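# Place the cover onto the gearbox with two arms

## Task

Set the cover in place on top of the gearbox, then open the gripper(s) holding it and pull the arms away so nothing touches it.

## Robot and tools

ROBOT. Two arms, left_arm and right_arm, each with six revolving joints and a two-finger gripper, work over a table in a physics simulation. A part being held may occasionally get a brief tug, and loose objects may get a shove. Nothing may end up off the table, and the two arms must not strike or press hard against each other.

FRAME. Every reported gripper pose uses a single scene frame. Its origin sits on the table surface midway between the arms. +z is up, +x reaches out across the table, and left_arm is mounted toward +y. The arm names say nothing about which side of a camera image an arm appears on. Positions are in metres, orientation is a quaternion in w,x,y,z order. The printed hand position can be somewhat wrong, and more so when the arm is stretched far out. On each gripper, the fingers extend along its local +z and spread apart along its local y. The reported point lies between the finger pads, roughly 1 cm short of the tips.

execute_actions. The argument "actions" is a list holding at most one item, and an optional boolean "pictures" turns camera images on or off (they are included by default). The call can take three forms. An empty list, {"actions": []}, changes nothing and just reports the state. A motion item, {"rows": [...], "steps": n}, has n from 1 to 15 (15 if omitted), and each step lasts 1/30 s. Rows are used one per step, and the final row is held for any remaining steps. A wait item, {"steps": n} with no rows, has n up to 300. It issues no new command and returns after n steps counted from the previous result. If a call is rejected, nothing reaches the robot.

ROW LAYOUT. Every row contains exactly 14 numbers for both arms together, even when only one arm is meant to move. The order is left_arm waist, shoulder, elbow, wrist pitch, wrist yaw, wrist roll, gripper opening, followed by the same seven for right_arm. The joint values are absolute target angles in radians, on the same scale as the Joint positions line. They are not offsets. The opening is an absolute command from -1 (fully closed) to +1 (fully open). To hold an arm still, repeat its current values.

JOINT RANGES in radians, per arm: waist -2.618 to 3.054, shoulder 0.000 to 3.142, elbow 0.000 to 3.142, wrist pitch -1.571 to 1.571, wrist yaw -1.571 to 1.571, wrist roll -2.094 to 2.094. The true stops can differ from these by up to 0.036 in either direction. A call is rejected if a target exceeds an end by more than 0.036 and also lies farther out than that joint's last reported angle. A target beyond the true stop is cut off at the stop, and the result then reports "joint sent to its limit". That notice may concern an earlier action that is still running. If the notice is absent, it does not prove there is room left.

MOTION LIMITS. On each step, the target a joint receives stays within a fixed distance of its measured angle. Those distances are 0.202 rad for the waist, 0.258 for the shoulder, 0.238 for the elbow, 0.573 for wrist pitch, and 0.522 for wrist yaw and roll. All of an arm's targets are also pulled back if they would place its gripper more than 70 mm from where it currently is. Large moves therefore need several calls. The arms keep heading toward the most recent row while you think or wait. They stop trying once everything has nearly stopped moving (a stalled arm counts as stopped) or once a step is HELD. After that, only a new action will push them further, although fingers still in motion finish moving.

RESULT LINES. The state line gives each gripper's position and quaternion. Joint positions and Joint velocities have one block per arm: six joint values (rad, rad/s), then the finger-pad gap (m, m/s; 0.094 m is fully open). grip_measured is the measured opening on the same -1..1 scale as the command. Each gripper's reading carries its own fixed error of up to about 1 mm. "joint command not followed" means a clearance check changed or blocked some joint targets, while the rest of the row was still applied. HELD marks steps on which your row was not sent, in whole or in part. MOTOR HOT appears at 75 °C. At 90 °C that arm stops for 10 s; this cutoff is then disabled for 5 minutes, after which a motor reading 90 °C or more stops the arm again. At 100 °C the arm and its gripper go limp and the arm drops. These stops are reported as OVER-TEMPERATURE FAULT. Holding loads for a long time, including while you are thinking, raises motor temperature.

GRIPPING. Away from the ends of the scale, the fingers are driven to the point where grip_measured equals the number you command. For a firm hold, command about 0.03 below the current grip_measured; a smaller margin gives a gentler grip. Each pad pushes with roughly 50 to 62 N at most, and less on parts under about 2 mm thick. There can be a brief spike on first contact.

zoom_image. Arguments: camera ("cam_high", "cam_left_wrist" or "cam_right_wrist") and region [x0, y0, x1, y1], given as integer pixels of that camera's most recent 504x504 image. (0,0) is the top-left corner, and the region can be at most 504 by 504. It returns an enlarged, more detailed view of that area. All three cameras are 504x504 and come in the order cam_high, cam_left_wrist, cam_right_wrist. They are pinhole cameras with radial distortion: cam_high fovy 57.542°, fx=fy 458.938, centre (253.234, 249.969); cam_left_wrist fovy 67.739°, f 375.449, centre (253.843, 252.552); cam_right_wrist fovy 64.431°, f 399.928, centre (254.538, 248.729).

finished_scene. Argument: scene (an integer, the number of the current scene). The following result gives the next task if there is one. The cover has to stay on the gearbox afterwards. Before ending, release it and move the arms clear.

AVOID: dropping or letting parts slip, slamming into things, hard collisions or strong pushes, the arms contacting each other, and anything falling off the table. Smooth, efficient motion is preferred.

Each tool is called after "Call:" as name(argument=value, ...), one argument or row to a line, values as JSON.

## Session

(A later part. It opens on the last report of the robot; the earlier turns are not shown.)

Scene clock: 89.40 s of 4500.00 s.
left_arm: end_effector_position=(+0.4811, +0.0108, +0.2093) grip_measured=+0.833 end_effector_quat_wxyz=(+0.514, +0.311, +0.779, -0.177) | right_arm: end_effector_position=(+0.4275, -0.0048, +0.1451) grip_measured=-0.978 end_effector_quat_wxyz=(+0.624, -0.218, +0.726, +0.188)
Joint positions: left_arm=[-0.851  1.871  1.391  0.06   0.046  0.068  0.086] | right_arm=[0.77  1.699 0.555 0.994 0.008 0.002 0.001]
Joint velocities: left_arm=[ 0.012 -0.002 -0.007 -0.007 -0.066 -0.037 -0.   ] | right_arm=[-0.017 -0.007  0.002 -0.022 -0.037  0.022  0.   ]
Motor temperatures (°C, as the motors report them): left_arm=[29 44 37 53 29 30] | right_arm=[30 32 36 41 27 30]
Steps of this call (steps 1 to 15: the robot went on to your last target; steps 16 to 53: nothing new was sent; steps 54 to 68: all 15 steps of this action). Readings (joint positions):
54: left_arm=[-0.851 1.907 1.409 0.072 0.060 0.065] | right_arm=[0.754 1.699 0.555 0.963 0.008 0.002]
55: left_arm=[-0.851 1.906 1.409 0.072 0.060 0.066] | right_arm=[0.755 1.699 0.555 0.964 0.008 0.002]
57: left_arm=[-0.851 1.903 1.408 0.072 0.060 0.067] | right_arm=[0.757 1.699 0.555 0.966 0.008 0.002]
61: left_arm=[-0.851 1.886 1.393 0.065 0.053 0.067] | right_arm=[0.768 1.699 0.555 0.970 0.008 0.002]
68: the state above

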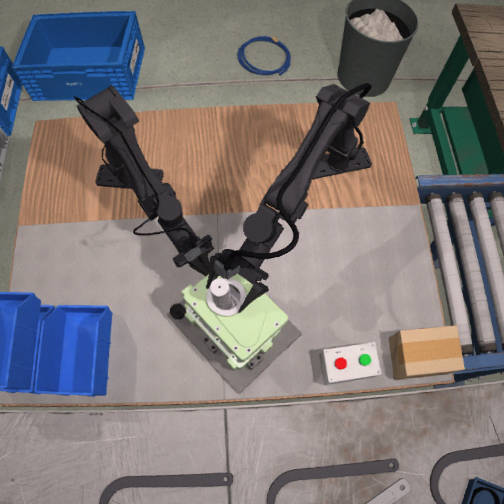

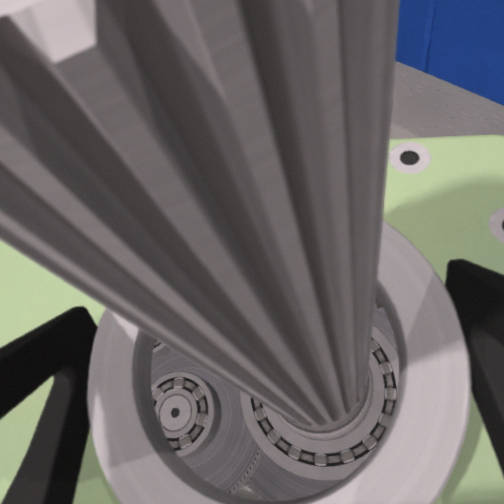

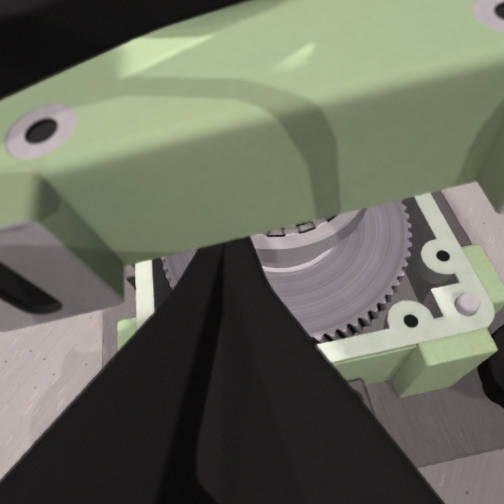

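Call:
execute_actions(
  actions=[
    {"rows":[[-0.87,1.808,1.403,0.209,0.07,0.1,0.75,0.78,1.664,0.595,1.113,0,0,-1],[-0.87,1.811,1.397,0.218,0.07,0.1,0.75,0.78,1.668,0.595,1.106,0,0,-1],[-0.87,1.814,1.39,0.227,0.07,0.1,0.75,0.78,1.672,0.595,1.1,0,0,-1],[-0.87,1.817,1.384,0.236,0.07,0.1,0.75,0.78,1.676,0.595,1.093,0,0,-1],[-0.87,1.82,1.378,0.245,0.07,0.1,0.75,0.78,1.68,0.595,1.086,0,0,-1],[-0.87,1.823,1.371,0.254,0.07,0.1,0.75,0.78,1.684,0.595,1.08,0,0,-1],[-0.87,1.826,1.365,0.263,0.07,0.1,0.75,0.78,1.688,0.595,1.073,0,0,-1],[-0.87,1.83,1.358,0.272,0.07,0.1,0.75,0.78,1.692,0.595,1.066,0,0,-1],[-0.87,1.834,1.352,0.281,0.07,0.1,0.75,0.78,1.696,0.595,1.06,0,0,-1],[-0.87,1.838,1.346,0.29,0.07,0.1,0.75,0.78,1.7,0.595,1.053,0,0,-1],[-0.87,1.842,1.339,0.299,0.07,0.1,0.75,0.78,1.703,0.595,1.046,0,0,-1],[-0.87,1.846,1.333,0.308,0.07,0.1,0.75,0.78,1.706,0.595,1.04,0,0,-1],[-0.87,1.849,1.327,0.317,0.07,0.1,0.75,0.78,1.709,0.595,1.033,0,0,-1],[-0.87,1.852,1.32,0.326,0.07,0.1,0.75,0.78,1.712,0.595,1.026,0,0,-1],[-0.87,1.855,1.314,0.335,0.07,0.1,0.75,0.78,1.715,0.595,1.02,0,0,-1]],"steps":15},
  ],
  pictures=false,
)

Call:
execute_actions(
  actions=[
    {"steps":12},
  ],
)

Scene clock: 91.87 s of 4500.00 s.
left_arm: end_effector_position=(+0.4789, +0.0119, +0.1920) grip_measured=+0.833 end_effector_quat_wxyz=(+0.520, +0.310, +0.775, -0.180) | right_arm: end_effector_position=(+0.4257, -0.0048, +0.1267) grip_measured=-0.978 end_effector_quat_wxyz=(+0.602, -0.225, +0.744, +0.183)
Joint positions: left_arm=[-0.851  1.879  1.315  0.159  0.049  0.068  0.086] | right_arm=[0.772 1.719 0.555 0.954 0.005 0.002 0.001]
Joint velocities: left_arm=[ 0.002  0.046 -0.159  0.3    0.022 -0.007  0.   ] | right_arm=[-0.027  0.076 -0.012 -0.168  0.037  0.007 -0.   ]
Motor temperatures (°C, as the motors report them): left_arm=[29 45 37 54 29 30] | right_arm=[30 33 36 42 27 30]
Steps of this call (steps 1 to 15: the robot went on to your last target; steps 16 to 59: nothing new was sent; steps 60 to 74: all 15 steps of this action). Readings (joint positions):
60: left_arm=[-0.851 1.871 1.391 0.060 0.046 0.068] | right_arm=[0.770 1.699 0.555 0.994 0.008 0.002]
61: left_arm=[-0.851 1.871 1.391 0.060 0.046 0.068] | right_arm=[0.770 1.699 0.555 0.994 0.008 0.002]
63: left_arm=[-0.851 1.871 1.384 0.069 0.046 0.068] | right_arm=[0.770 1.699 0.555 0.993 0.008 0.002]
67: left_arm=[-0.851 1.871 1.360 0.099 0.046 0.068] | right_arm=[0.770 1.700 0.555 0.973 0.006 0.002]
74: the state above

Scene clock: 92.27 s of 4500.00 s.
left_arm: end_effector_position=(+0.4787, +0.0116, +0.1814) grip_measured=+0.833 end_effector_quat_wxyz=(+0.516, +0.311, +0.777, -0.180) | right_arm: end_effector_position=(+0.4246, -0.0054, +0.1163) grip_measured=-0.978 end_effector_quat_wxyz=(+0.589, -0.229, +0.754, +0.179)
Joint positions: left_arm=[-0.851  1.893  1.299  0.18   0.051  0.068  0.086] | right_arm=[0.772 1.729 0.555 0.929 0.004 0.002 0.001]
Joint velocities: left_arm=[ 0.012 -0.012 -0.007 -0.066 -0.007  0.051  0.001] | right_arm=[ 0.007 -0.002 -0.007  0.051 -0.066  0.007  0.   ]
Motor temperatures (°C, as the motors report them): left_arm=[29 45 37 54 29 30] | right_arm=[30 33 36 42 27 30]
Steps of this call (steps 1 to 12: the robot went on to your last target). Readings (joint positions):
1: left_arm=[-0.851 1.882 1.310 0.166 0.049 0.068] | right_arm=[0.772 1.721 0.555 0.950 0.005 0.002]
2: left_arm=[-0.851 1.885 1.307 0.170 0.049 0.068] | right_arm=[0.772 1.724 0.555 0.944 0.005 0.002]
4: left_arm=[-0.851 1.892 1.302 0.175 0.050 0.068] | right_arm=[0.772 1.728 0.555 0.933 0.004 0.002]
8: left_arm=[-0.851 1.893 1.299 0.180 0.051 0.068] | right_arm=[0.772 1.729 0.555 0.929 0.004 0.002]
12: the state above

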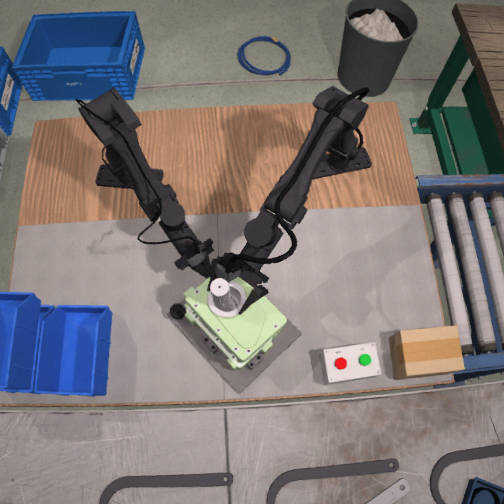

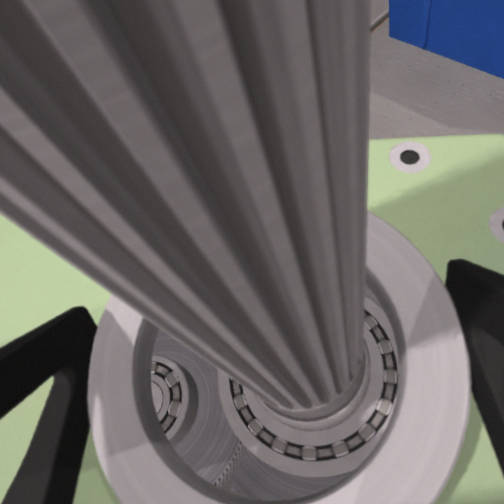

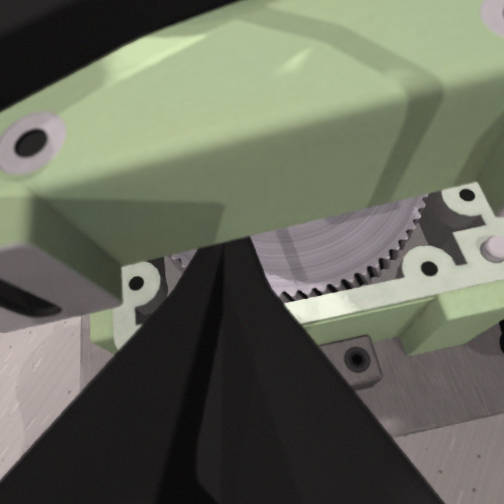

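Call:
execute_actions(
  actions=[
    {"rows":[[-0.87,1.858,1.312,0.338,0.07,0.1,0.75,0.78,1.717,0.596,1.016,0,0,-1],[-0.87,1.861,1.31,0.341,0.07,0.1,0.75,0.78,1.719,0.597,1.012,0,0,-1],[-0.87,1.864,1.308,0.344,0.07,0.1,0.75,0.78,1.721,0.598,1.008,0,0,-1],[-0.87,1.867,1.306,0.347,0.07,0.1,0.75,0.78,1.723,0.599,1.004,0,0,-1],[-0.87,1.87,1.304,0.35,0.07,0.1,0.75,0.78,1.725,0.6,1.0,0,0,-1],[-0.87,1.872,1.302,0.353,0.07,0.1,0.75,0.78,1.727,0.601,0.996,0,0,-1],[-0.87,1.874,1.30,0.356,0.07,0.1,0.75,0.78,1.729,0.602,0.992,0,0,-1],[-0.87,1.876,1.298,0.359,0.07,0.1,0.75,0.78,1.731,0.603,0.988,0,0,-1],[-0.87,1.878,1.296,0.362,0.07,0.1,0.75,0.78,1.733,0.604,0.984,0,0,-1],[-0.87,1.88,1.294,0.365,0.07,0.1,0.75,0.78,1.735,0.605,0.98,0,0,-1]],"steps":15},
  ],
)

Scene clock: 94.27 s of 4500.00 s.
left_arm: end_effector_position=(+0.4783, +0.0114, +0.1712) grip_measured=+0.833 end_effector_quat_wxyz=(+0.515, +0.312, +0.778, -0.180) | right_arm: end_effector_position=(+0.4236, -0.0062, +0.1062) grip_measured=-0.978 end_effector_quat_wxyz=(+0.577, -0.231, +0.763, +0.175)
Joint positions: left_arm=[-0.851  1.907  1.277  0.212  0.053  0.068  0.086] | right_arm=[0.772 1.742 0.555 0.911 0.004 0.002 0.001]
Joint velocities: left_arm=[-0.002 -0.002 -0.027  0.037 -0.066 -0.022 -0.001] | right_arm=[-0.012  0.002 -0.002 -0.007 -0.022  0.007  0.001]
Motor temperatures (°C, as the motors report them): left_arm=[29 45 37 55 29 30] | right_arm=[30 33 36 42 27 30]
Steps of this call (steps 1 to 30: the robot went on to your last target; steps 31 to 45: nothing new was sent; steps 46 to 60: all 15 steps of this action). Readings (joint positions):
46: left_arm=[-0.851 1.893 1.299 0.180 0.051 0.068] | right_arm=[0.772 1.729 0.555 0.929 0.004 0.002]
47: left_arm=[-0.851 1.893 1.299 0.180 0.051 0.068] | right_arm=[0.772 1.729 0.555 0.929 0.004 0.002]
49: left_arm=[-0.851 1.894 1.299 0.181 0.051 0.068] | right_arm=[0.772 1.729 0.555 0.928 0.004 0.002]
53: left_arm=[-0.851 1.899 1.289 0.194 0.051 0.068] | right_arm=[0.772 1.733 0.555 0.920 0.004 0.002]
60: the state above

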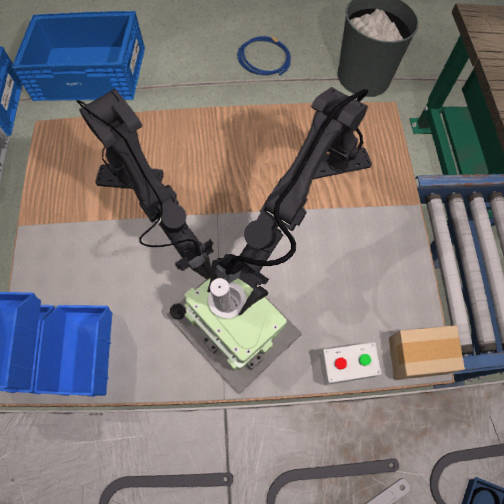

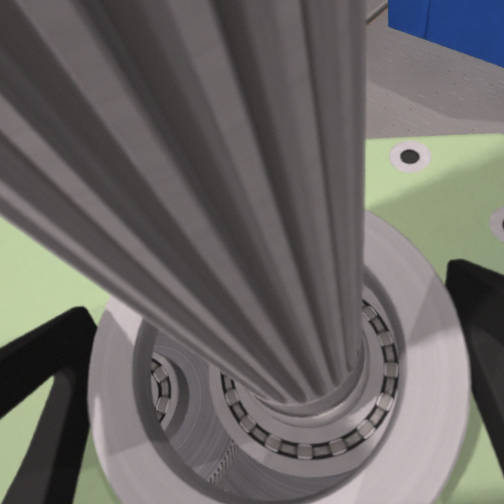

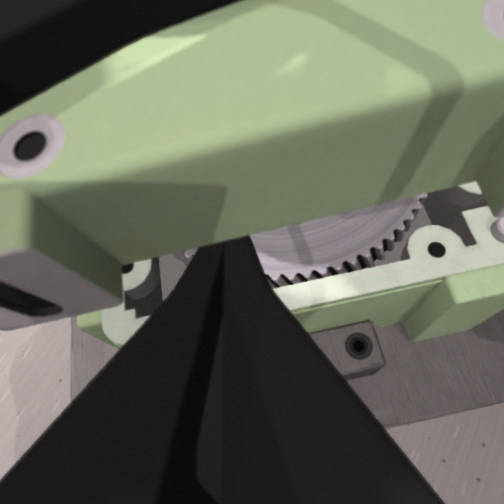

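Call:
execute_actions(
  actions=[],
)

Scene clock: 96.33 s of 4500.00 s.
left_arm: end_effector_position=(+0.4783, +0.0114, +0.1712) grip_measured=+0.833 end_effector_quat_wxyz=(+0.515, +0.312, +0.778, -0.180) | right_arm: end_effector_position=(+0.4235, -0.0061, +0.1061) grip_measured=-0.978 end_effector_quat_wxyz=(+0.577, -0.231, +0.763, +0.175)
Joint positions: left_arm=[-0.851  1.907  1.277  0.212  0.053  0.068  0.086] | right_arm=[0.772 1.742 0.555 0.911 0.004 0.002 0.001]
Joint velocities: left_arm=[ 0.012  0.007  0.002  0.007  0.022 -0.066 -0.001] | right_arm=[-0.017  0.002 -0.012 -0.051 -0.022 -0.037  0.002]
Motor temperatures (°C, as the motors report them): left_arm=[29 45 37 55 29 30] | right_arm=[30 33 36 42 27 30]
Steps of this call (steps 1 to 15: the robot went on to your last target; steps 16 to 62: nothing new was sent). Readings (joint positions):
1: left_arm=[-0.851 1.907 1.277 0.212 0.053 0.068] | right_arm=[0.772 1.742 0.555 0.911 0.004 0.002]
2: left_arm=[-0.851 1.907 1.277 0.212 0.053 0.068] | right_arm=[0.772 1.742 0.555 0.911 0.004 0.002]
4: left_arm=[-0.851 1.907 1.277 0.212 0.053 0.068] | right_arm=[0.772 1.742 0.555 0.911 0.004 0.002]
8: left_arm=[-0.851 1.907 1.277 0.212 0.053 0.068] | right_arm=[0.772 1.742 0.555 0.911 0.004 0.002]
62: the state above
All arms were judged still, so your last target was given up. Only a new action makes them travel on or press farther. Fingers that are still opening or closing keep moving.

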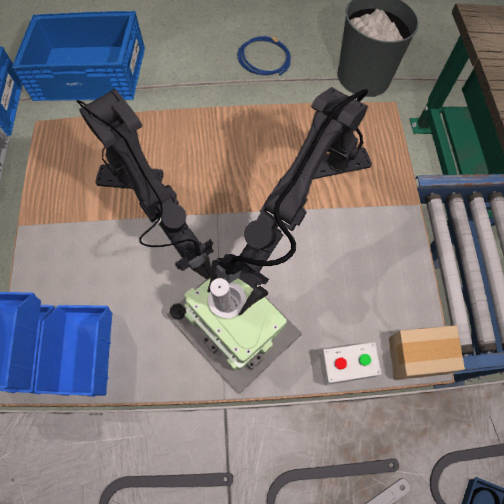

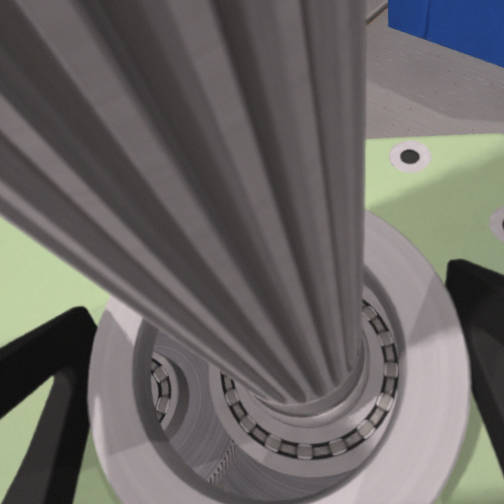

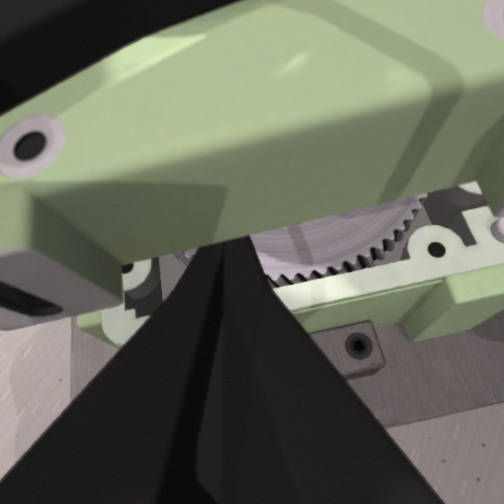

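Call:
execute_actions(
  actions=[
    {"rows":[[-0.87,1.884,1.294,0.368,0.07,0.1,0.75,0.78,1.735,0.6,0.975,0,0,-1],[-0.87,1.888,1.294,0.371,0.07,0.1,0.75,0.78,1.73,0.59,0.97,0,0,-1],[-0.87,1.892,1.294,0.374,0.07,0.1,0.75,0.78,1.725,0.58,0.965,0,0,-1],[-0.87,1.896,1.294,0.377,0.07,0.1,0.75,0.78,1.72,0.57,0.96,0,0,-1],[-0.87,1.9,1.294,0.38,0.07,0.1,0.75,0.78,1.715,0.56,0.955,0,0,-1],[-0.87,1.9,1.294,0.383,0.07,0.1,0.75,0.78,1.71,0.55,0.95,0,0,-1],[-0.87,1.9,1.294,0.386,0.07,0.1,0.75,0.78,1.705,0.54,0.945,0,0,-1],[-0.87,1.9,1.294,0.39,0.07,0.1,0.75,0.78,1.70,0.53,0.94,0,0,-1],[-0.87,1.9,1.294,0.39,0.07,0.1,0.75,0.78,1.69,0.52,0.935,0,0,-1],[-0.87,1.9,1.294,0.39,0.07,0.1,0.75,0.78,1.68,0.51,0.93,0,0,-1]]},
  ],
)

Call:
execute_actions(
  actions=[
    {"rows":[[-0.87,1.9,1.294,0.39,0.07,0.1,0.75,0.78,1.665,0.498,0.925,0,0,-1],[-0.87,1.9,1.294,0.39,0.07,0.1,0.75,0.78,1.65,0.486,0.92,0,0,-1],[-0.87,1.9,1.294,0.39,0.07,0.1,0.75,0.78,1.635,0.474,0.915,0,0,-1],[-0.87,1.9,1.294,0.39,0.07,0.1,0.75,0.78,1.62,0.462,0.91,0,0,-1],[-0.87,1.9,1.294,0.39,0.07,0.1,0.75,0.78,1.605,0.45,0.905,0,0,-1],[-0.87,1.9,1.294,0.39,0.07,0.1,0.75,0.78,1.59,0.438,0.9,0,0,-1],[-0.87,1.9,1.294,0.39,0.07,0.1,0.75,0.78,1.575,0.426,0.895,0,0,-1],[-0.87,1.9,1.294,0.39,0.07,0.1,0.75,0.78,1.56,0.415,0.89,0,0,-1]]},
  ],
)

Scene clock: 98.33 s of 4500.00 s.
left_arm: end_effector_position=(+0.4769, +0.0100, +0.1639) grip_measured=+0.833 end_effector_quat_wxyz=(+0.510, +0.317, +0.778, -0.182) | right_arm: end_effector_position=(+0.4155, -0.0115, +0.1042) grip_measured=-0.978 end_effector_quat_wxyz=(+0.573, -0.232, +0.767, +0.174)
Joint positions: left_arm=[-0.852  1.917  1.268  0.223  0.062  0.072  0.086] | right_arm=[0.772 1.712 0.52  0.905 0.004 0.002 0.001]
Joint velocities: left_arm=[-0.022  0.051  0.002  0.007 -0.007  0.066 -0.001] | right_arm=[ 0.022 -0.022 -0.037 -0.11   0.037  0.037 -0.001]
Motor temperatures (°C, as the motors report them): left_arm=[29 45 37 56 29 30] | right_arm=[30 33 36 42 27 30]
Steps of this call (steps 1 to 45: nothing new was sent; steps 46 to 60: all 15 steps of this action). Readings (joint positions):
46: left_arm=[-0.851 1.907 1.277 0.212 0.053 0.068] | right_arm=[0.772 1.742 0.555 0.911 0.004 0.002]
47: left_arm=[-0.851 1.907 1.277 0.213 0.053 0.068] | right_arm=[0.772 1.742 0.555 0.911 0.004 0.002]
49: left_arm=[-0.851 1.908 1.277 0.213 0.054 0.068] | right_arm=[0.772 1.742 0.555 0.909 0.004 0.002]
53: left_arm=[-0.851 1.908 1.277 0.214 0.054 0.068] | right_arm=[0.772 1.742 0.554 0.908 0.004 0.002]
60: the state above

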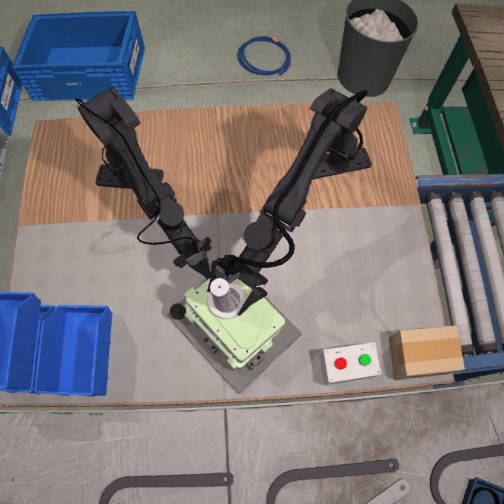

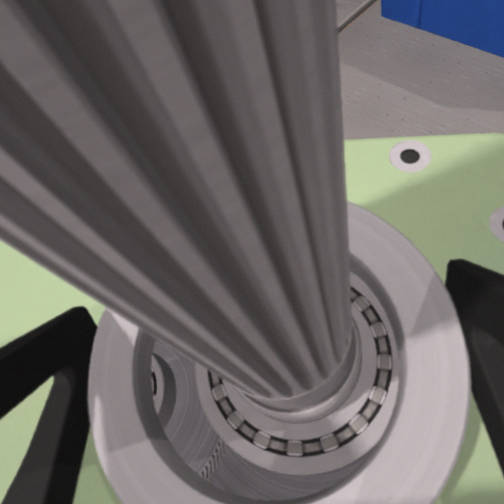

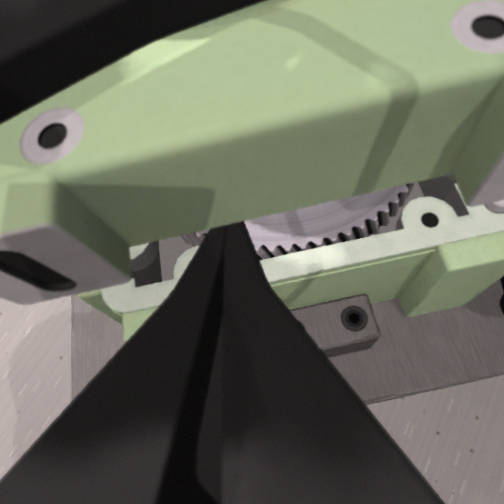

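Scene clock: 98.83 s of 4500.00 s.
left_arm: end_effector_position=(+0.4755, +0.0090, +0.1524) grip_measured=+0.833 end_effector_quat_wxyz=(+0.501, +0.320, +0.783, -0.181) | right_arm: end_effector_position=(+0.3961, -0.0246, +0.1204) grip_measured=-0.978 end_effector_quat_wxyz=(+0.584, -0.230, +0.758, +0.178)
Joint positions: left_arm=[-0.853  1.934  1.262  0.225  0.065  0.072  0.086] | right_arm=[0.772 1.582 0.434 0.89  0.004 0.002 0.001]
Joint velocities: left_arm=[-0.007 -0.012 -0.002 -0.022  0.051  0.081 -0.   ] | right_arm=[-0.007  0.002 -0.012 -0.022  0.022  0.022 -0.   ]
Motor temperatures (°C, as the motors report them): left_arm=[29 45 37 56 29 30] | right_arm=[30 33 36 42 27 30]
Steps of this call (steps 1 to 15: all 15 steps of this action). Readings (joint positions):
1: left_arm=[-0.853 1.921 1.268 0.223 0.062 0.073] | right_arm=[0.772 1.711 0.518 0.902 0.004 0.002]
2: left_arm=[-0.853 1.926 1.268 0.225 0.062 0.073] | right_arm=[0.772 1.706 0.512 0.898 0.004 0.002]
4: left_arm=[-0.853 1.932 1.264 0.222 0.063 0.073] | right_arm=[0.772 1.685 0.491 0.890 0.004 0.002]
8: left_arm=[-0.853 1.934 1.262 0.225 0.065 0.072] | right_arm=[0.772 1.615 0.451 0.890 0.004 0.002]
15: the state above

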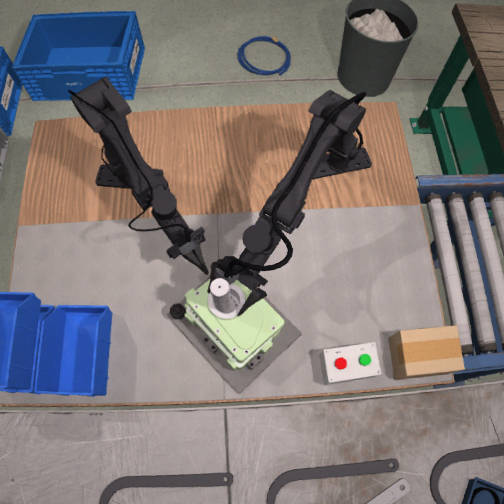

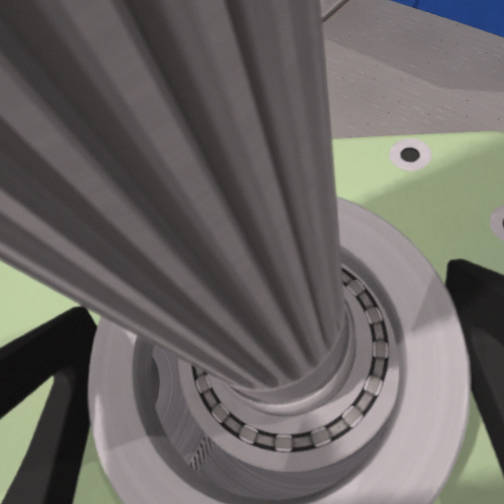

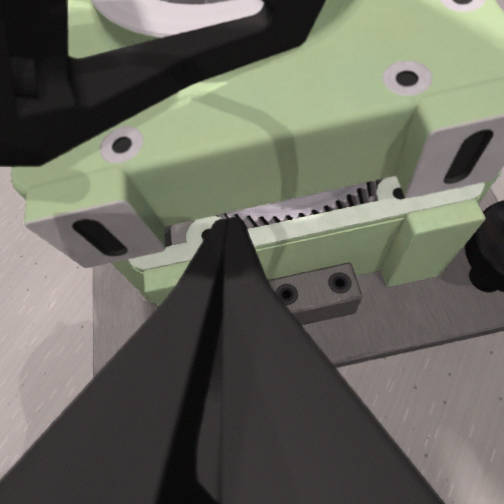

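Call:
execute_actions(
  actions=[
    {"rows":[[-0.87,1.903,1.294,0.38,0.07,0.1,0.75,0.78,1.55,0.405,0.89,0,0,-1],[-0.87,1.906,1.292,0.37,0.07,0.1,0.75,0.78,1.54,0.397,0.89,0,0,-1],[-0.87,1.909,1.29,0.36,0.07,0.1,0.75,0.78,1.53,0.39,0.89,0,0,-1],[-0.87,1.912,1.288,0.35,0.07,0.1,0.75,0.78,1.52,0.382,0.89,0,0,-1],[-0.87,1.915,1.286,0.34,0.07,0.1,0.75,0.78,1.51,0.375,0.89,0,0,-1],[-0.87,1.918,1.284,0.33,0.07,0.1,0.75,0.78,1.5,0.367,0.89,0,0,-1],[-0.87,1.921,1.282,0.32,0.07,0.09,0.75,0.78,1.49,0.36,0.89,0,0,-1],[-0.87,1.924,1.28,0.31,0.07,0.09,0.75,0.78,1.48,0.352,0.89,0,0,-1],[-0.87,1.927,1.28,0.30,0.07,0.085,0.75,0.78,1.47,0.345,0.89,0,0,-1],[-0.87,1.93,1.28,0.29,0.07,0.08,0.75,0.78,1.46,0.34,0.89,0,0,-1],[-0.87,1.93,1.28,0.28,0.07,0.08,0.75,0.78,1.46,0.34,0.89,0,0,-1],[-0.87,1.93,1.28,0.27,0.07,0.08,0.75,0.78,1.46,0.34,0.89,0,0,-1]]},
  ],
)

Scene clock: 100.33 s of 4500.00 s.
left_arm: end_effector_position=(+0.4753, +0.0092, +0.1508) grip_measured=+0.833 end_effector_quat_wxyz=(+0.499, +0.320, +0.784, -0.181) | right_arm: end_effector_position=(+0.3794, -0.0358, +0.1278) grip_measured=-0.978 end_effector_quat_wxyz=(+0.592, -0.228, +0.752, +0.180)
Joint positions: left_arm=[-0.853  1.936  1.262  0.222  0.065  0.071  0.086] | right_arm=[0.772 1.485 0.358 0.89  0.004 0.002 0.001]
Joint velocities: left_arm=[-0.017  0.017  0.012 -0.037  0.007 -0.022 -0.001] | right_arm=[-0.007  0.007 -0.002  0.007  0.081 -0.037  0.   ]
Motor temperatures (°C, as the motors report them): left_arm=[29 45 37 57 29 30] | right_arm=[30 33 35 41 27 30]
Steps of this call (steps 1 to 15: the robot went on to your last target; steps 16 to 30: nothing new was sent; steps 31 to 45: all 15 steps of this action). Readings (joint positions):
31: left_arm=[-0.853 1.934 1.262 0.225 0.065 0.072] | right_arm=[0.772 1.582 0.433 0.890 0.004 0.002]
32: left_arm=[-0.853 1.934 1.262 0.225 0.065 0.072] | right_arm=[0.772 1.580 0.431 0.890 0.004 0.002]
34: left_arm=[-0.853 1.934 1.262 0.225 0.065 0.072] | right_arm=[0.772 1.566 0.417 0.890 0.004 0.002]
38: left_arm=[-0.853 1.935 1.262 0.223 0.065 0.072] | right_arm=[0.772 1.525 0.382 0.890 0.004 0.002]
45: the state above

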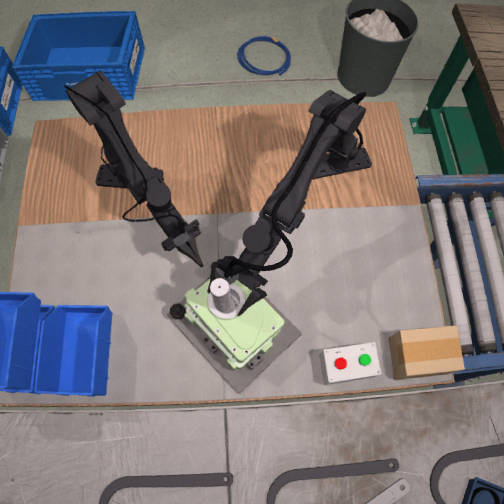

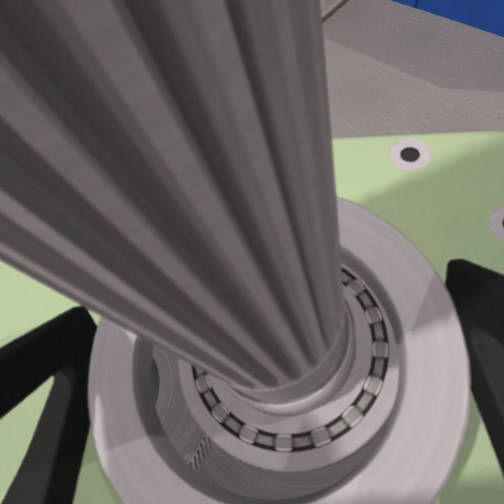

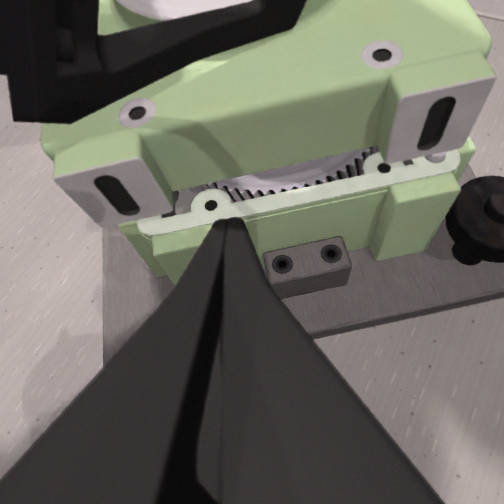

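Call:
execute_actions(
  actions=[
    {"rows":[[-0.86,1.925,1.285,0.26,0.07,0.075,0.78,0.78,1.46,0.34,0.89,0,0,-1],[-0.86,1.92,1.285,0.25,0.07,0.075,0.8,0.78,1.46,0.34,0.89,0,0,-1],[-0.86,1.92,1.285,0.25,0.07,0.075,0.81,0.78,1.46,0.34,0.89,0,0,-1],[-0.86,1.92,1.285,0.25,0.07,0.075,0.82,0.78,1.46,0.34,0.89,0,0,-1],[-0.86,1.92,1.285,0.25,0.07,0.075,0.825,0.78,1.46,0.34,0.89,0,0,-1],[-0.86,1.92,1.285,0.25,0.07,0.075,0.83,0.78,1.46,0.34,0.89,0,0,-1],[-0.86,1.92,1.285,0.25,0.07,0.075,0.835,0.78,1.46,0.34,0.89,0,0,-1],[-0.86,1.92,1.285,0.25,0.07,0.075,0.84,0.78,1.46,0.34,0.89,0,0,-1],[-0.86,1.92,1.285,0.25,0.07,0.075,0.86,0.78,1.46,0.34,0.89,0,0,-1],[-0.86,1.92,1.285,0.25,0.07,0.075,0.9,0.78,1.46,0.34,0.89,0,0,-1],[-0.86,1.92,1.285,0.25,0.07,0.075,1,0.78,1.46,0.34,0.89,0,0,-1]]},
  ],
)

Scene clock: 101.73 s of 4500.00 s.
left_arm: end_effector_position=(+0.4748, +0.0096, +0.1497) grip_measured=+1.000 end_effector_quat_wxyz=(+0.497, +0.321, +0.786, -0.180) | right_arm: end_effector_position=(+0.3794, -0.0358, +0.1278) grip_measured=-0.978 end_effector_quat_wxyz=(+0.592, -0.228, +0.752, +0.180)
Joint positions: left_arm=[-0.853  1.936  1.262  0.217  0.065  0.071  0.094] | right_arm=[0.772 1.485 0.358 0.89  0.004 0.002 0.001]
Joint velocities: left_arm=[ 0.002  0.007 -0.012  0.125 -0.007 -0.007  0.   ] | right_arm=[ 0.002 -0.012 -0.012 -0.081 -0.037 -0.022 -0.001]
Motor temperatures (°C, as the motors report them): left_arm=[29 44 37 56 29 30] | right_arm=[30 33 35 41 27 30]
Steps of this call (steps 1 to 15: the robot went on to your last target; steps 16 to 27: nothing new was sent; steps 28 to 42: all 15 steps of this action). Readings (joint positions):
28: left_arm=[-0.853 1.936 1.262 0.222 0.065 0.071] | right_arm=[0.772 1.485 0.358 0.890 0.004 0.002]
29: left_arm=[-0.853 1.936 1.262 0.221 0.065 0.071] | right_arm=[0.772 1.485 0.358 0.890 0.004 0.002]
31: left_arm=[-0.853 1.936 1.262 0.221 0.065 0.071] | right_arm=[0.772 1.485 0.358 0.890 0.004 0.002]
35: left_arm=[-0.853 1.936 1.262 0.220 0.065 0.071] | right_arm=[0.772 1.485 0.358 0.890 0.004 0.002]
42: the state above

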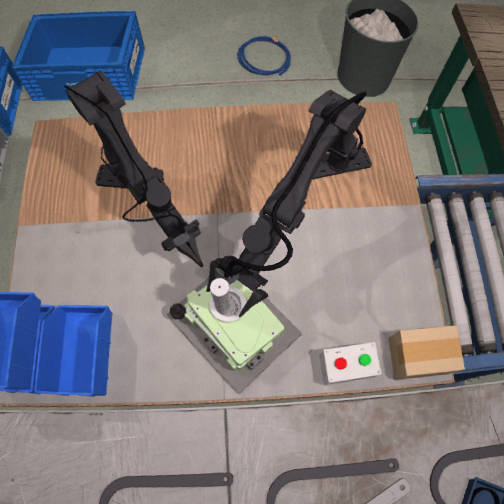

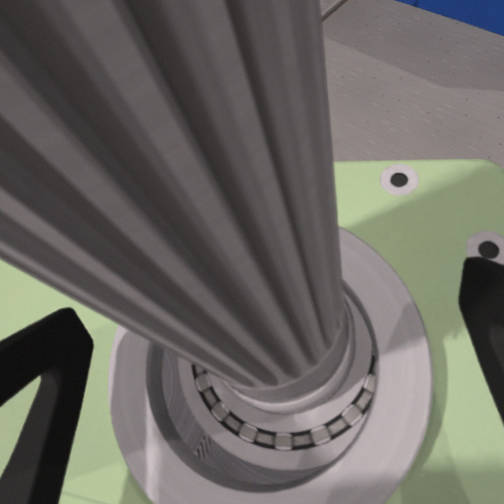

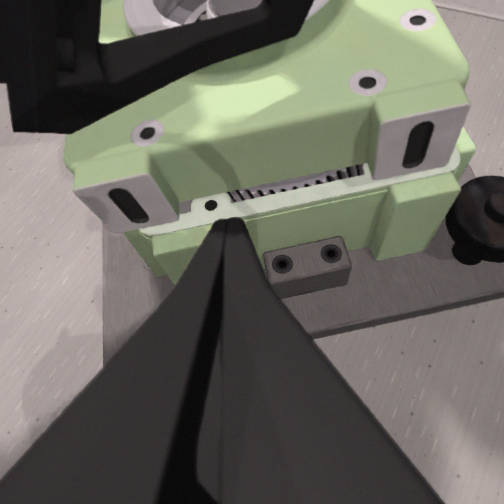

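Call:
execute_actions(
  actions=[
    {"rows":[[-0.86,1.91,1.27,0.265,0.07,0.06,1,0.78,1.46,0.34,0.89,0,0,-1],[-0.86,1.90,1.255,0.28,0.07,0.05,1,0.78,1.46,0.34,0.89,0,0,-1],[-0.86,1.89,1.24,0.295,0.07,0.04,1,0.78,1.46,0.34,0.89,0,0,-1],[-0.86,1.885,1.225,0.31,0.07,0.04,1,0.78,1.46,0.34,0.89,0,0,-1],[-0.86,1.88,1.21,0.325,0.07,0.04,1,0.78,1.46,0.34,0.89,0,0,-1],[-0.86,1.88,1.195,0.34,0.07,0.04,1,0.78,1.46,0.34,0.89,0,0,-1],[-0.86,1.88,1.18,0.355,0.07,0.03,1,0.78,1.46,0.34,0.89,0,0,-1],[-0.86,1.88,1.165,0.37,0.07,0.03,1,0.78,1.46,0.34,0.89,0,0,-1],[-0.86,1.88,1.15,0.38,0.07,0.03,1,0.78,1.46,0.34,0.89,0,0,-1],[-0.86,1.88,1.14,0.385,0.07,0.03,1,0.78,1.46,0.34,0.89,0,0,-1]]},
  ],
)

Scene clock: 104.03 s of 4500.00 s.
left_arm: end_effector_position=(+0.4650, +0.0172, +0.1487) grip_measured=+1.000 end_effector_quat_wxyz=(+0.515, +0.304, +0.777, -0.194) | right_arm: end_effector_position=(+0.3794, -0.0358, +0.1278) grip_measured=-0.978 end_effector_quat_wxyz=(+0.592, -0.228, +0.752, +0.180)
Joint positions: left_arm=[-0.853  1.897  1.151  0.34   0.065  0.041  0.094] | right_arm=[0.772 1.485 0.358 0.89  0.004 0.002 0.001]
Joint velocities: left_arm=[ 0.022  0.002 -0.027  0.007  0.022 -0.037  0.   ] | right_arm=[ 0.017 -0.002  0.007  0.007  0.007  0.007  0.001]
Motor temperatures (°C, as the motors report them): left_arm=[29 44 37 55 29 30] | right_arm=[30 33 35 40 27 30]
Steps of this call (steps 1 to 15: the robot went on to your last target; steps 16 to 54: nothing new was sent; steps 55 to 69: all 15 steps of this action). Readings (joint positions):
55: left_arm=[-0.853 1.936 1.262 0.217 0.065 0.070] | right_arm=[0.772 1.485 0.358 0.890 0.004 0.002]
56: left_arm=[-0.853 1.934 1.262 0.217 0.065 0.068] | right_arm=[0.772 1.485 0.358 0.890 0.004 0.002]
58: left_arm=[-0.853 1.929 1.253 0.233 0.065 0.061] | right_arm=[0.772 1.485 0.358 0.890 0.004 0.002]
62: left_arm=[-0.853 1.903 1.208 0.293 0.065 0.050] | right_arm=[0.772 1.485 0.358 0.890 0.004 0.002]
69: the state above

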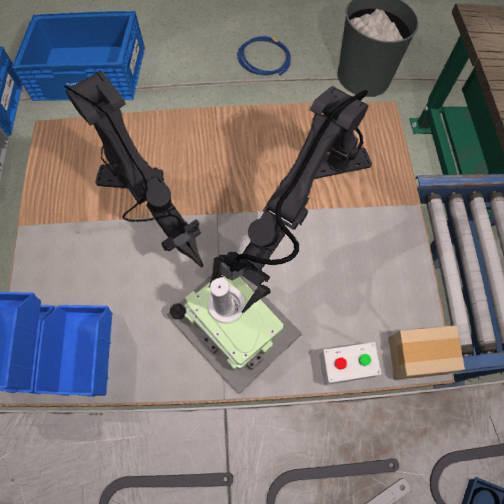

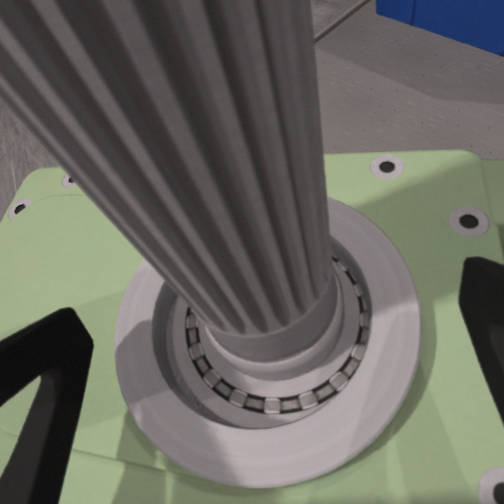

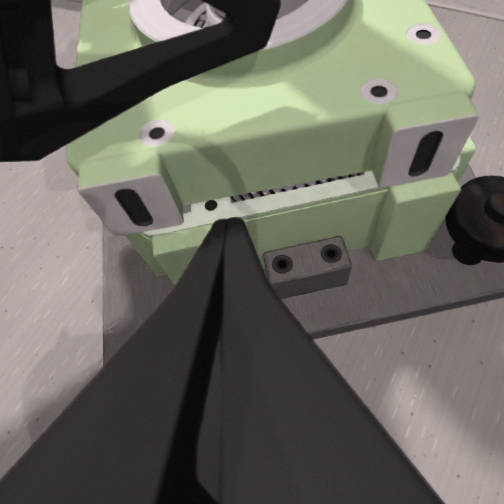

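Call:
execute_actions(
  actions=[
    {"rows":[[-0.86,1.885,1.13,0.385,0.07,0.03,1,0.78,1.46,0.34,0.89,0,0,-1],[-0.86,1.89,1.12,0.39,0.07,0.03,1,0.78,1.46,0.34,0.89,0,0,-1],[-0.86,1.895,1.115,0.39,0.07,0.03,1,0.78,1.46,0.34,0.89,0,0,-1]],"steps":10},
  ],
)

Scene clock: 105.17 s of 4500.00 s.
left_arm: end_effector_position=(+0.4633, +0.0186, +0.1453) grip_measured=+1.000 end_effector_quat_wxyz=(+0.518, +0.303, +0.776, -0.196) | right_arm: end_effector_position=(+0.3794, -0.0358, +0.1278) grip_measured=-0.978 end_effector_quat_wxyz=(+0.592, -0.228, +0.752, +0.180)
Joint positions: left_arm=[-0.853  1.897  1.128  0.37   0.065  0.038  0.094] | right_arm=[0.772 1.485 0.358 0.89  0.004 0.002 0.001]
Joint velocities: left_arm=[ 0.017  0.007  0.007 -0.007  0.022 -0.081  0.   ] | right_arm=[-0.022  0.007 -0.002 -0.066  0.007 -0.022  0.001]
Motor temperatures (°C, as the motors report them): left_arm=[29 44 37 55 29 30] | right_arm=[30 33 35 40 27 30]
Steps of this call (steps 1 to 24: the robot went on to your last target; steps 25 to 34: all 10 steps of this action). Readings (joint positions):
25: left_arm=[-0.853 1.897 1.151 0.361 0.065 0.038] | right_arm=[0.772 1.485 0.358 0.890 0.004 0.002]
26: left_arm=[-0.853 1.897 1.149 0.363 0.065 0.038] | right_arm=[0.772 1.485 0.358 0.890 0.004 0.002]
28: left_arm=[-0.853 1.897 1.141 0.370 0.065 0.038] | right_arm=[0.772 1.485 0.358 0.890 0.004 0.002]
32: left_arm=[-0.853 1.897 1.128 0.370 0.065 0.038] | right_arm=[0.772 1.485 0.358 0.890 0.004 0.002]
34: the state above

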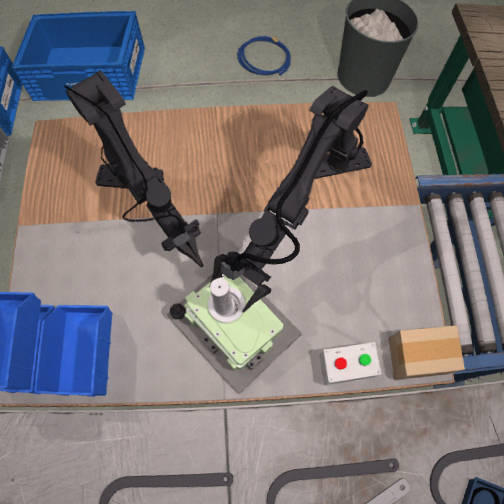

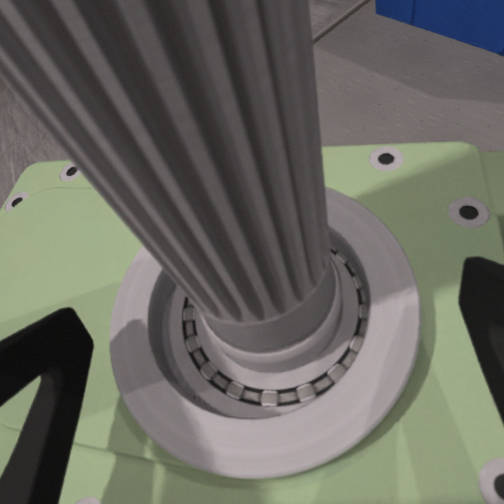

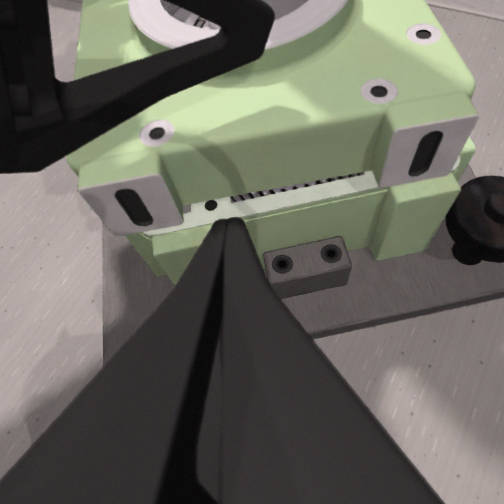

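Call:
execute_actions(
  actions=[
    {"rows":[[-0.86,1.905,1.13,0.39,0.07,0.03,1,0.78,1.46,0.34,0.89,0,0,-1],[-0.86,1.91,1.14,0.39,0.07,0.03,1,0.78,1.46,0.34,0.89,0,0,-1],[-0.86,1.915,1.15,0.39,0.07,0.03,1,0.78,1.46,0.34,0.89,0,0,-1],[-0.86,1.92,1.16,0.39,0.07,0.03,1,0.78,1.46,0.34,0.89,0,0,-1],[-0.86,1.925,1.17,0.39,0.07,0.03,1,0.78,1.46,0.34,0.89,0,0,-1],[-0.86,1.93,1.175,0.39,0.07,0.03,1,0.78,1.46,0.34,0.89,0,0,-1]],"steps":12},
  ],
)

Scene clock: 106.27 s of 4500.00 s.
left_arm: end_effector_position=(+0.4663, +0.0162, +0.1334) grip_measured=+1.000 end_effector_quat_wxyz=(+0.511, +0.304, +0.781, -0.194) | right_arm: end_effector_position=(+0.3794, -0.0358, +0.1278) grip_measured=-0.978 end_effector_quat_wxyz=(+0.592, -0.228, +0.752, +0.180)
Joint positions: left_arm=[-0.853  1.931  1.14   0.374  0.065  0.038  0.094] | right_arm=[0.772 1.485 0.358 0.89  0.004 0.002 0.001]
Joint velocities: left_arm=[-0.012 -0.002  0.022 -0.007 -0.022  0.022  0.   ] | right_arm=[-0.017 -0.002  0.002  0.022 -0.095  0.081  0.   ]
Motor temperatures (°C, as the motors report them): left_arm=[29 44 37 54 29 30] | right_arm=[30 33 35 40 27 30]
Steps of this call (steps 1 to 15: the robot went on to your last target; steps 16 to 21: nothing new was sent; steps 22 to 33: all 12 steps of this action). Readings (joint positions):
22: left_arm=[-0.853 1.897 1.128 0.370 0.065 0.038] | right_arm=[0.772 1.485 0.358 0.890 0.004 0.002]
23: left_arm=[-0.853 1.897 1.128 0.370 0.065 0.038] | right_arm=[0.772 1.485 0.358 0.890 0.004 0.002]
25: left_arm=[-0.853 1.902 1.128 0.373 0.065 0.038] | right_arm=[0.772 1.485 0.358 0.890 0.004 0.002]
29: left_arm=[-0.853 1.925 1.137 0.373 0.065 0.038] | right_arm=[0.772 1.485 0.358 0.890 0.004 0.002]
33: the state above

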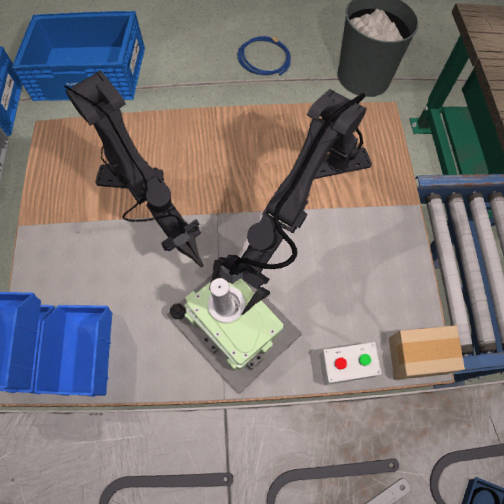

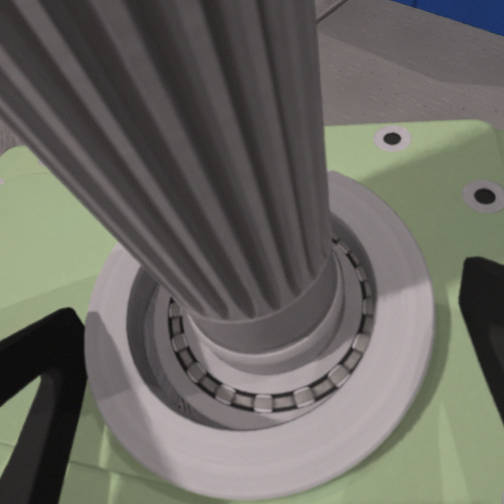

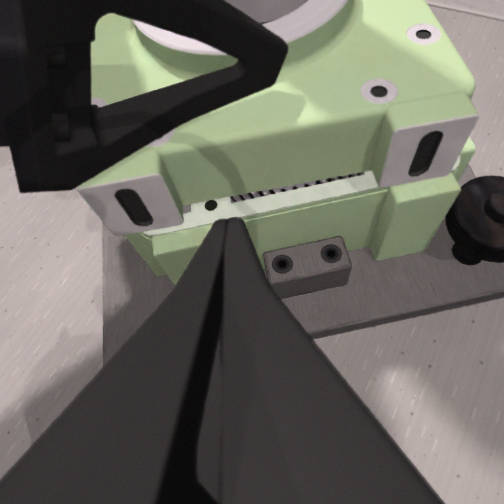

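Call:
execute_actions(
  actions=[
    {"rows":[[-0.86,1.93,1.175,0.39,0.07,0.03,0.96,0.78,1.46,0.34,0.89,0,0,-1],[-0.86,1.93,1.175,0.39,0.07,0.03,0.93,0.78,1.46,0.34,0.89,0,0,-1],[-0.86,1.93,1.175,0.39,0.07,0.03,0.9,0.78,1.46,0.34,0.89,0,0,-1],[-0.86,1.93,1.175,0.39,0.07,0.03,0.88,0.78,1.46,0.34,0.89,0,0,-1],[-0.86,1.93,1.175,0.39,0.07,0.03,0.86,0.78,1.46,0.34,0.89,0,0,-1],[-0.86,1.93,1.175,0.39,0.07,0.03,0.84,0.78,1.46,0.34,0.89,0,0,-1],[-0.86,1.93,1.175,0.39,0.07,0.03,0.82,0.78,1.46,0.34,0.89,0,0,-1],[-0.86,1.93,1.175,0.39,0.07,0.03,0.8,0.78,1.46,0.34,0.89,0,0,-1]],"steps":13},
  ],
)

Scene clock: 107.73 s of 4500.00 s.
left_arm: end_effector_position=(+0.4680, +0.0179, +0.1337) grip_measured=+0.814 end_effector_quat_wxyz=(+0.513, +0.301, +0.782, -0.188) | right_arm: end_effector_position=(+0.3794, -0.0358, +0.1278) grip_measured=-0.978 end_effector_quat_wxyz=(+0.592, -0.228, +0.752, +0.180)
Joint positions: left_arm=[-0.853  1.931  1.141  0.374  0.051  0.037  0.085] | right_arm=[0.772 1.485 0.358 0.89  0.004 0.002 0.001]
Joint velocities: left_arm=[-0.017 -0.022  0.012  0.037  0.037 -0.022 -0.001] | right_arm=[ 0.007 -0.002  0.007 -0.007  0.007 -0.051 -0.001]
Motor temperatures (°C, as the motors report them): left_arm=[29 43 37 54 29 30] | right_arm=[30 33 34 40 27 30]
Steps of this call (steps 1 to 15: the robot went on to your last target; steps 16 to 31: nothing new was sent; steps 32 to 44: all 13 steps of this action). Readings (joint positions):
32: left_arm=[-0.853 1.931 1.141 0.374 0.063 0.038] | right_arm=[0.772 1.485 0.358 0.890 0.004 0.002]
33: left_arm=[-0.853 1.931 1.141 0.374 0.062 0.038] | right_arm=[0.772 1.485 0.358 0.890 0.004 0.002]
35: left_arm=[-0.853 1.931 1.141 0.374 0.056 0.038] | right_arm=[0.772 1.485 0.358 0.890 0.004 0.002]
39: left_arm=[-0.853 1.931 1.141 0.374 0.051 0.037] | right_arm=[0.772 1.485 0.358 0.890 0.004 0.002]
44: the state above

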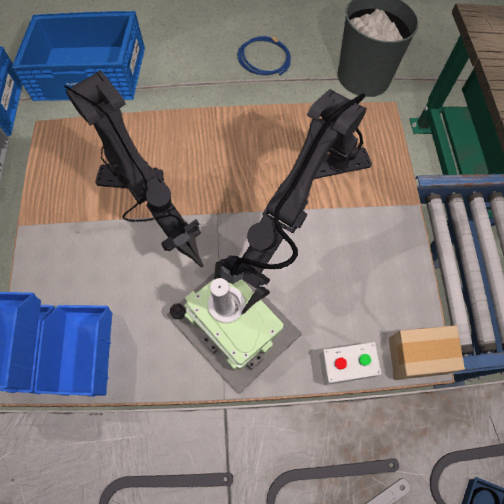

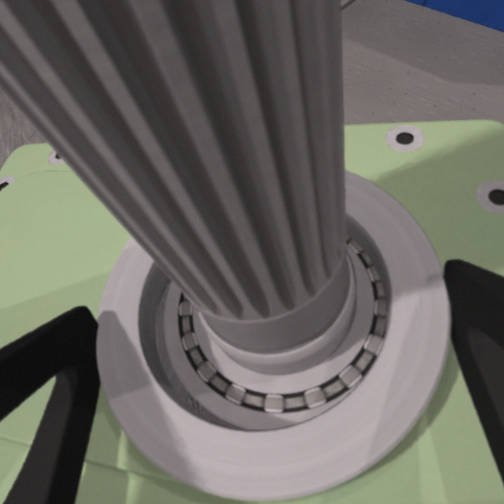

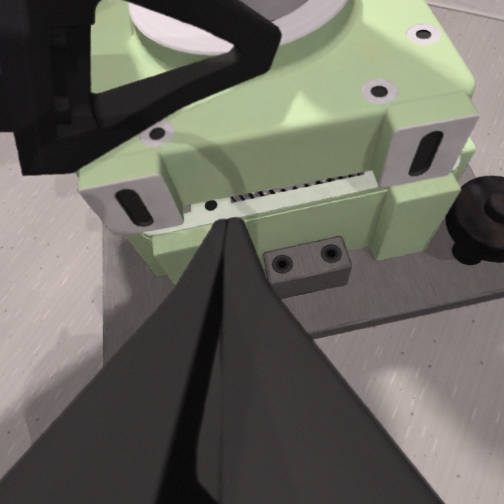

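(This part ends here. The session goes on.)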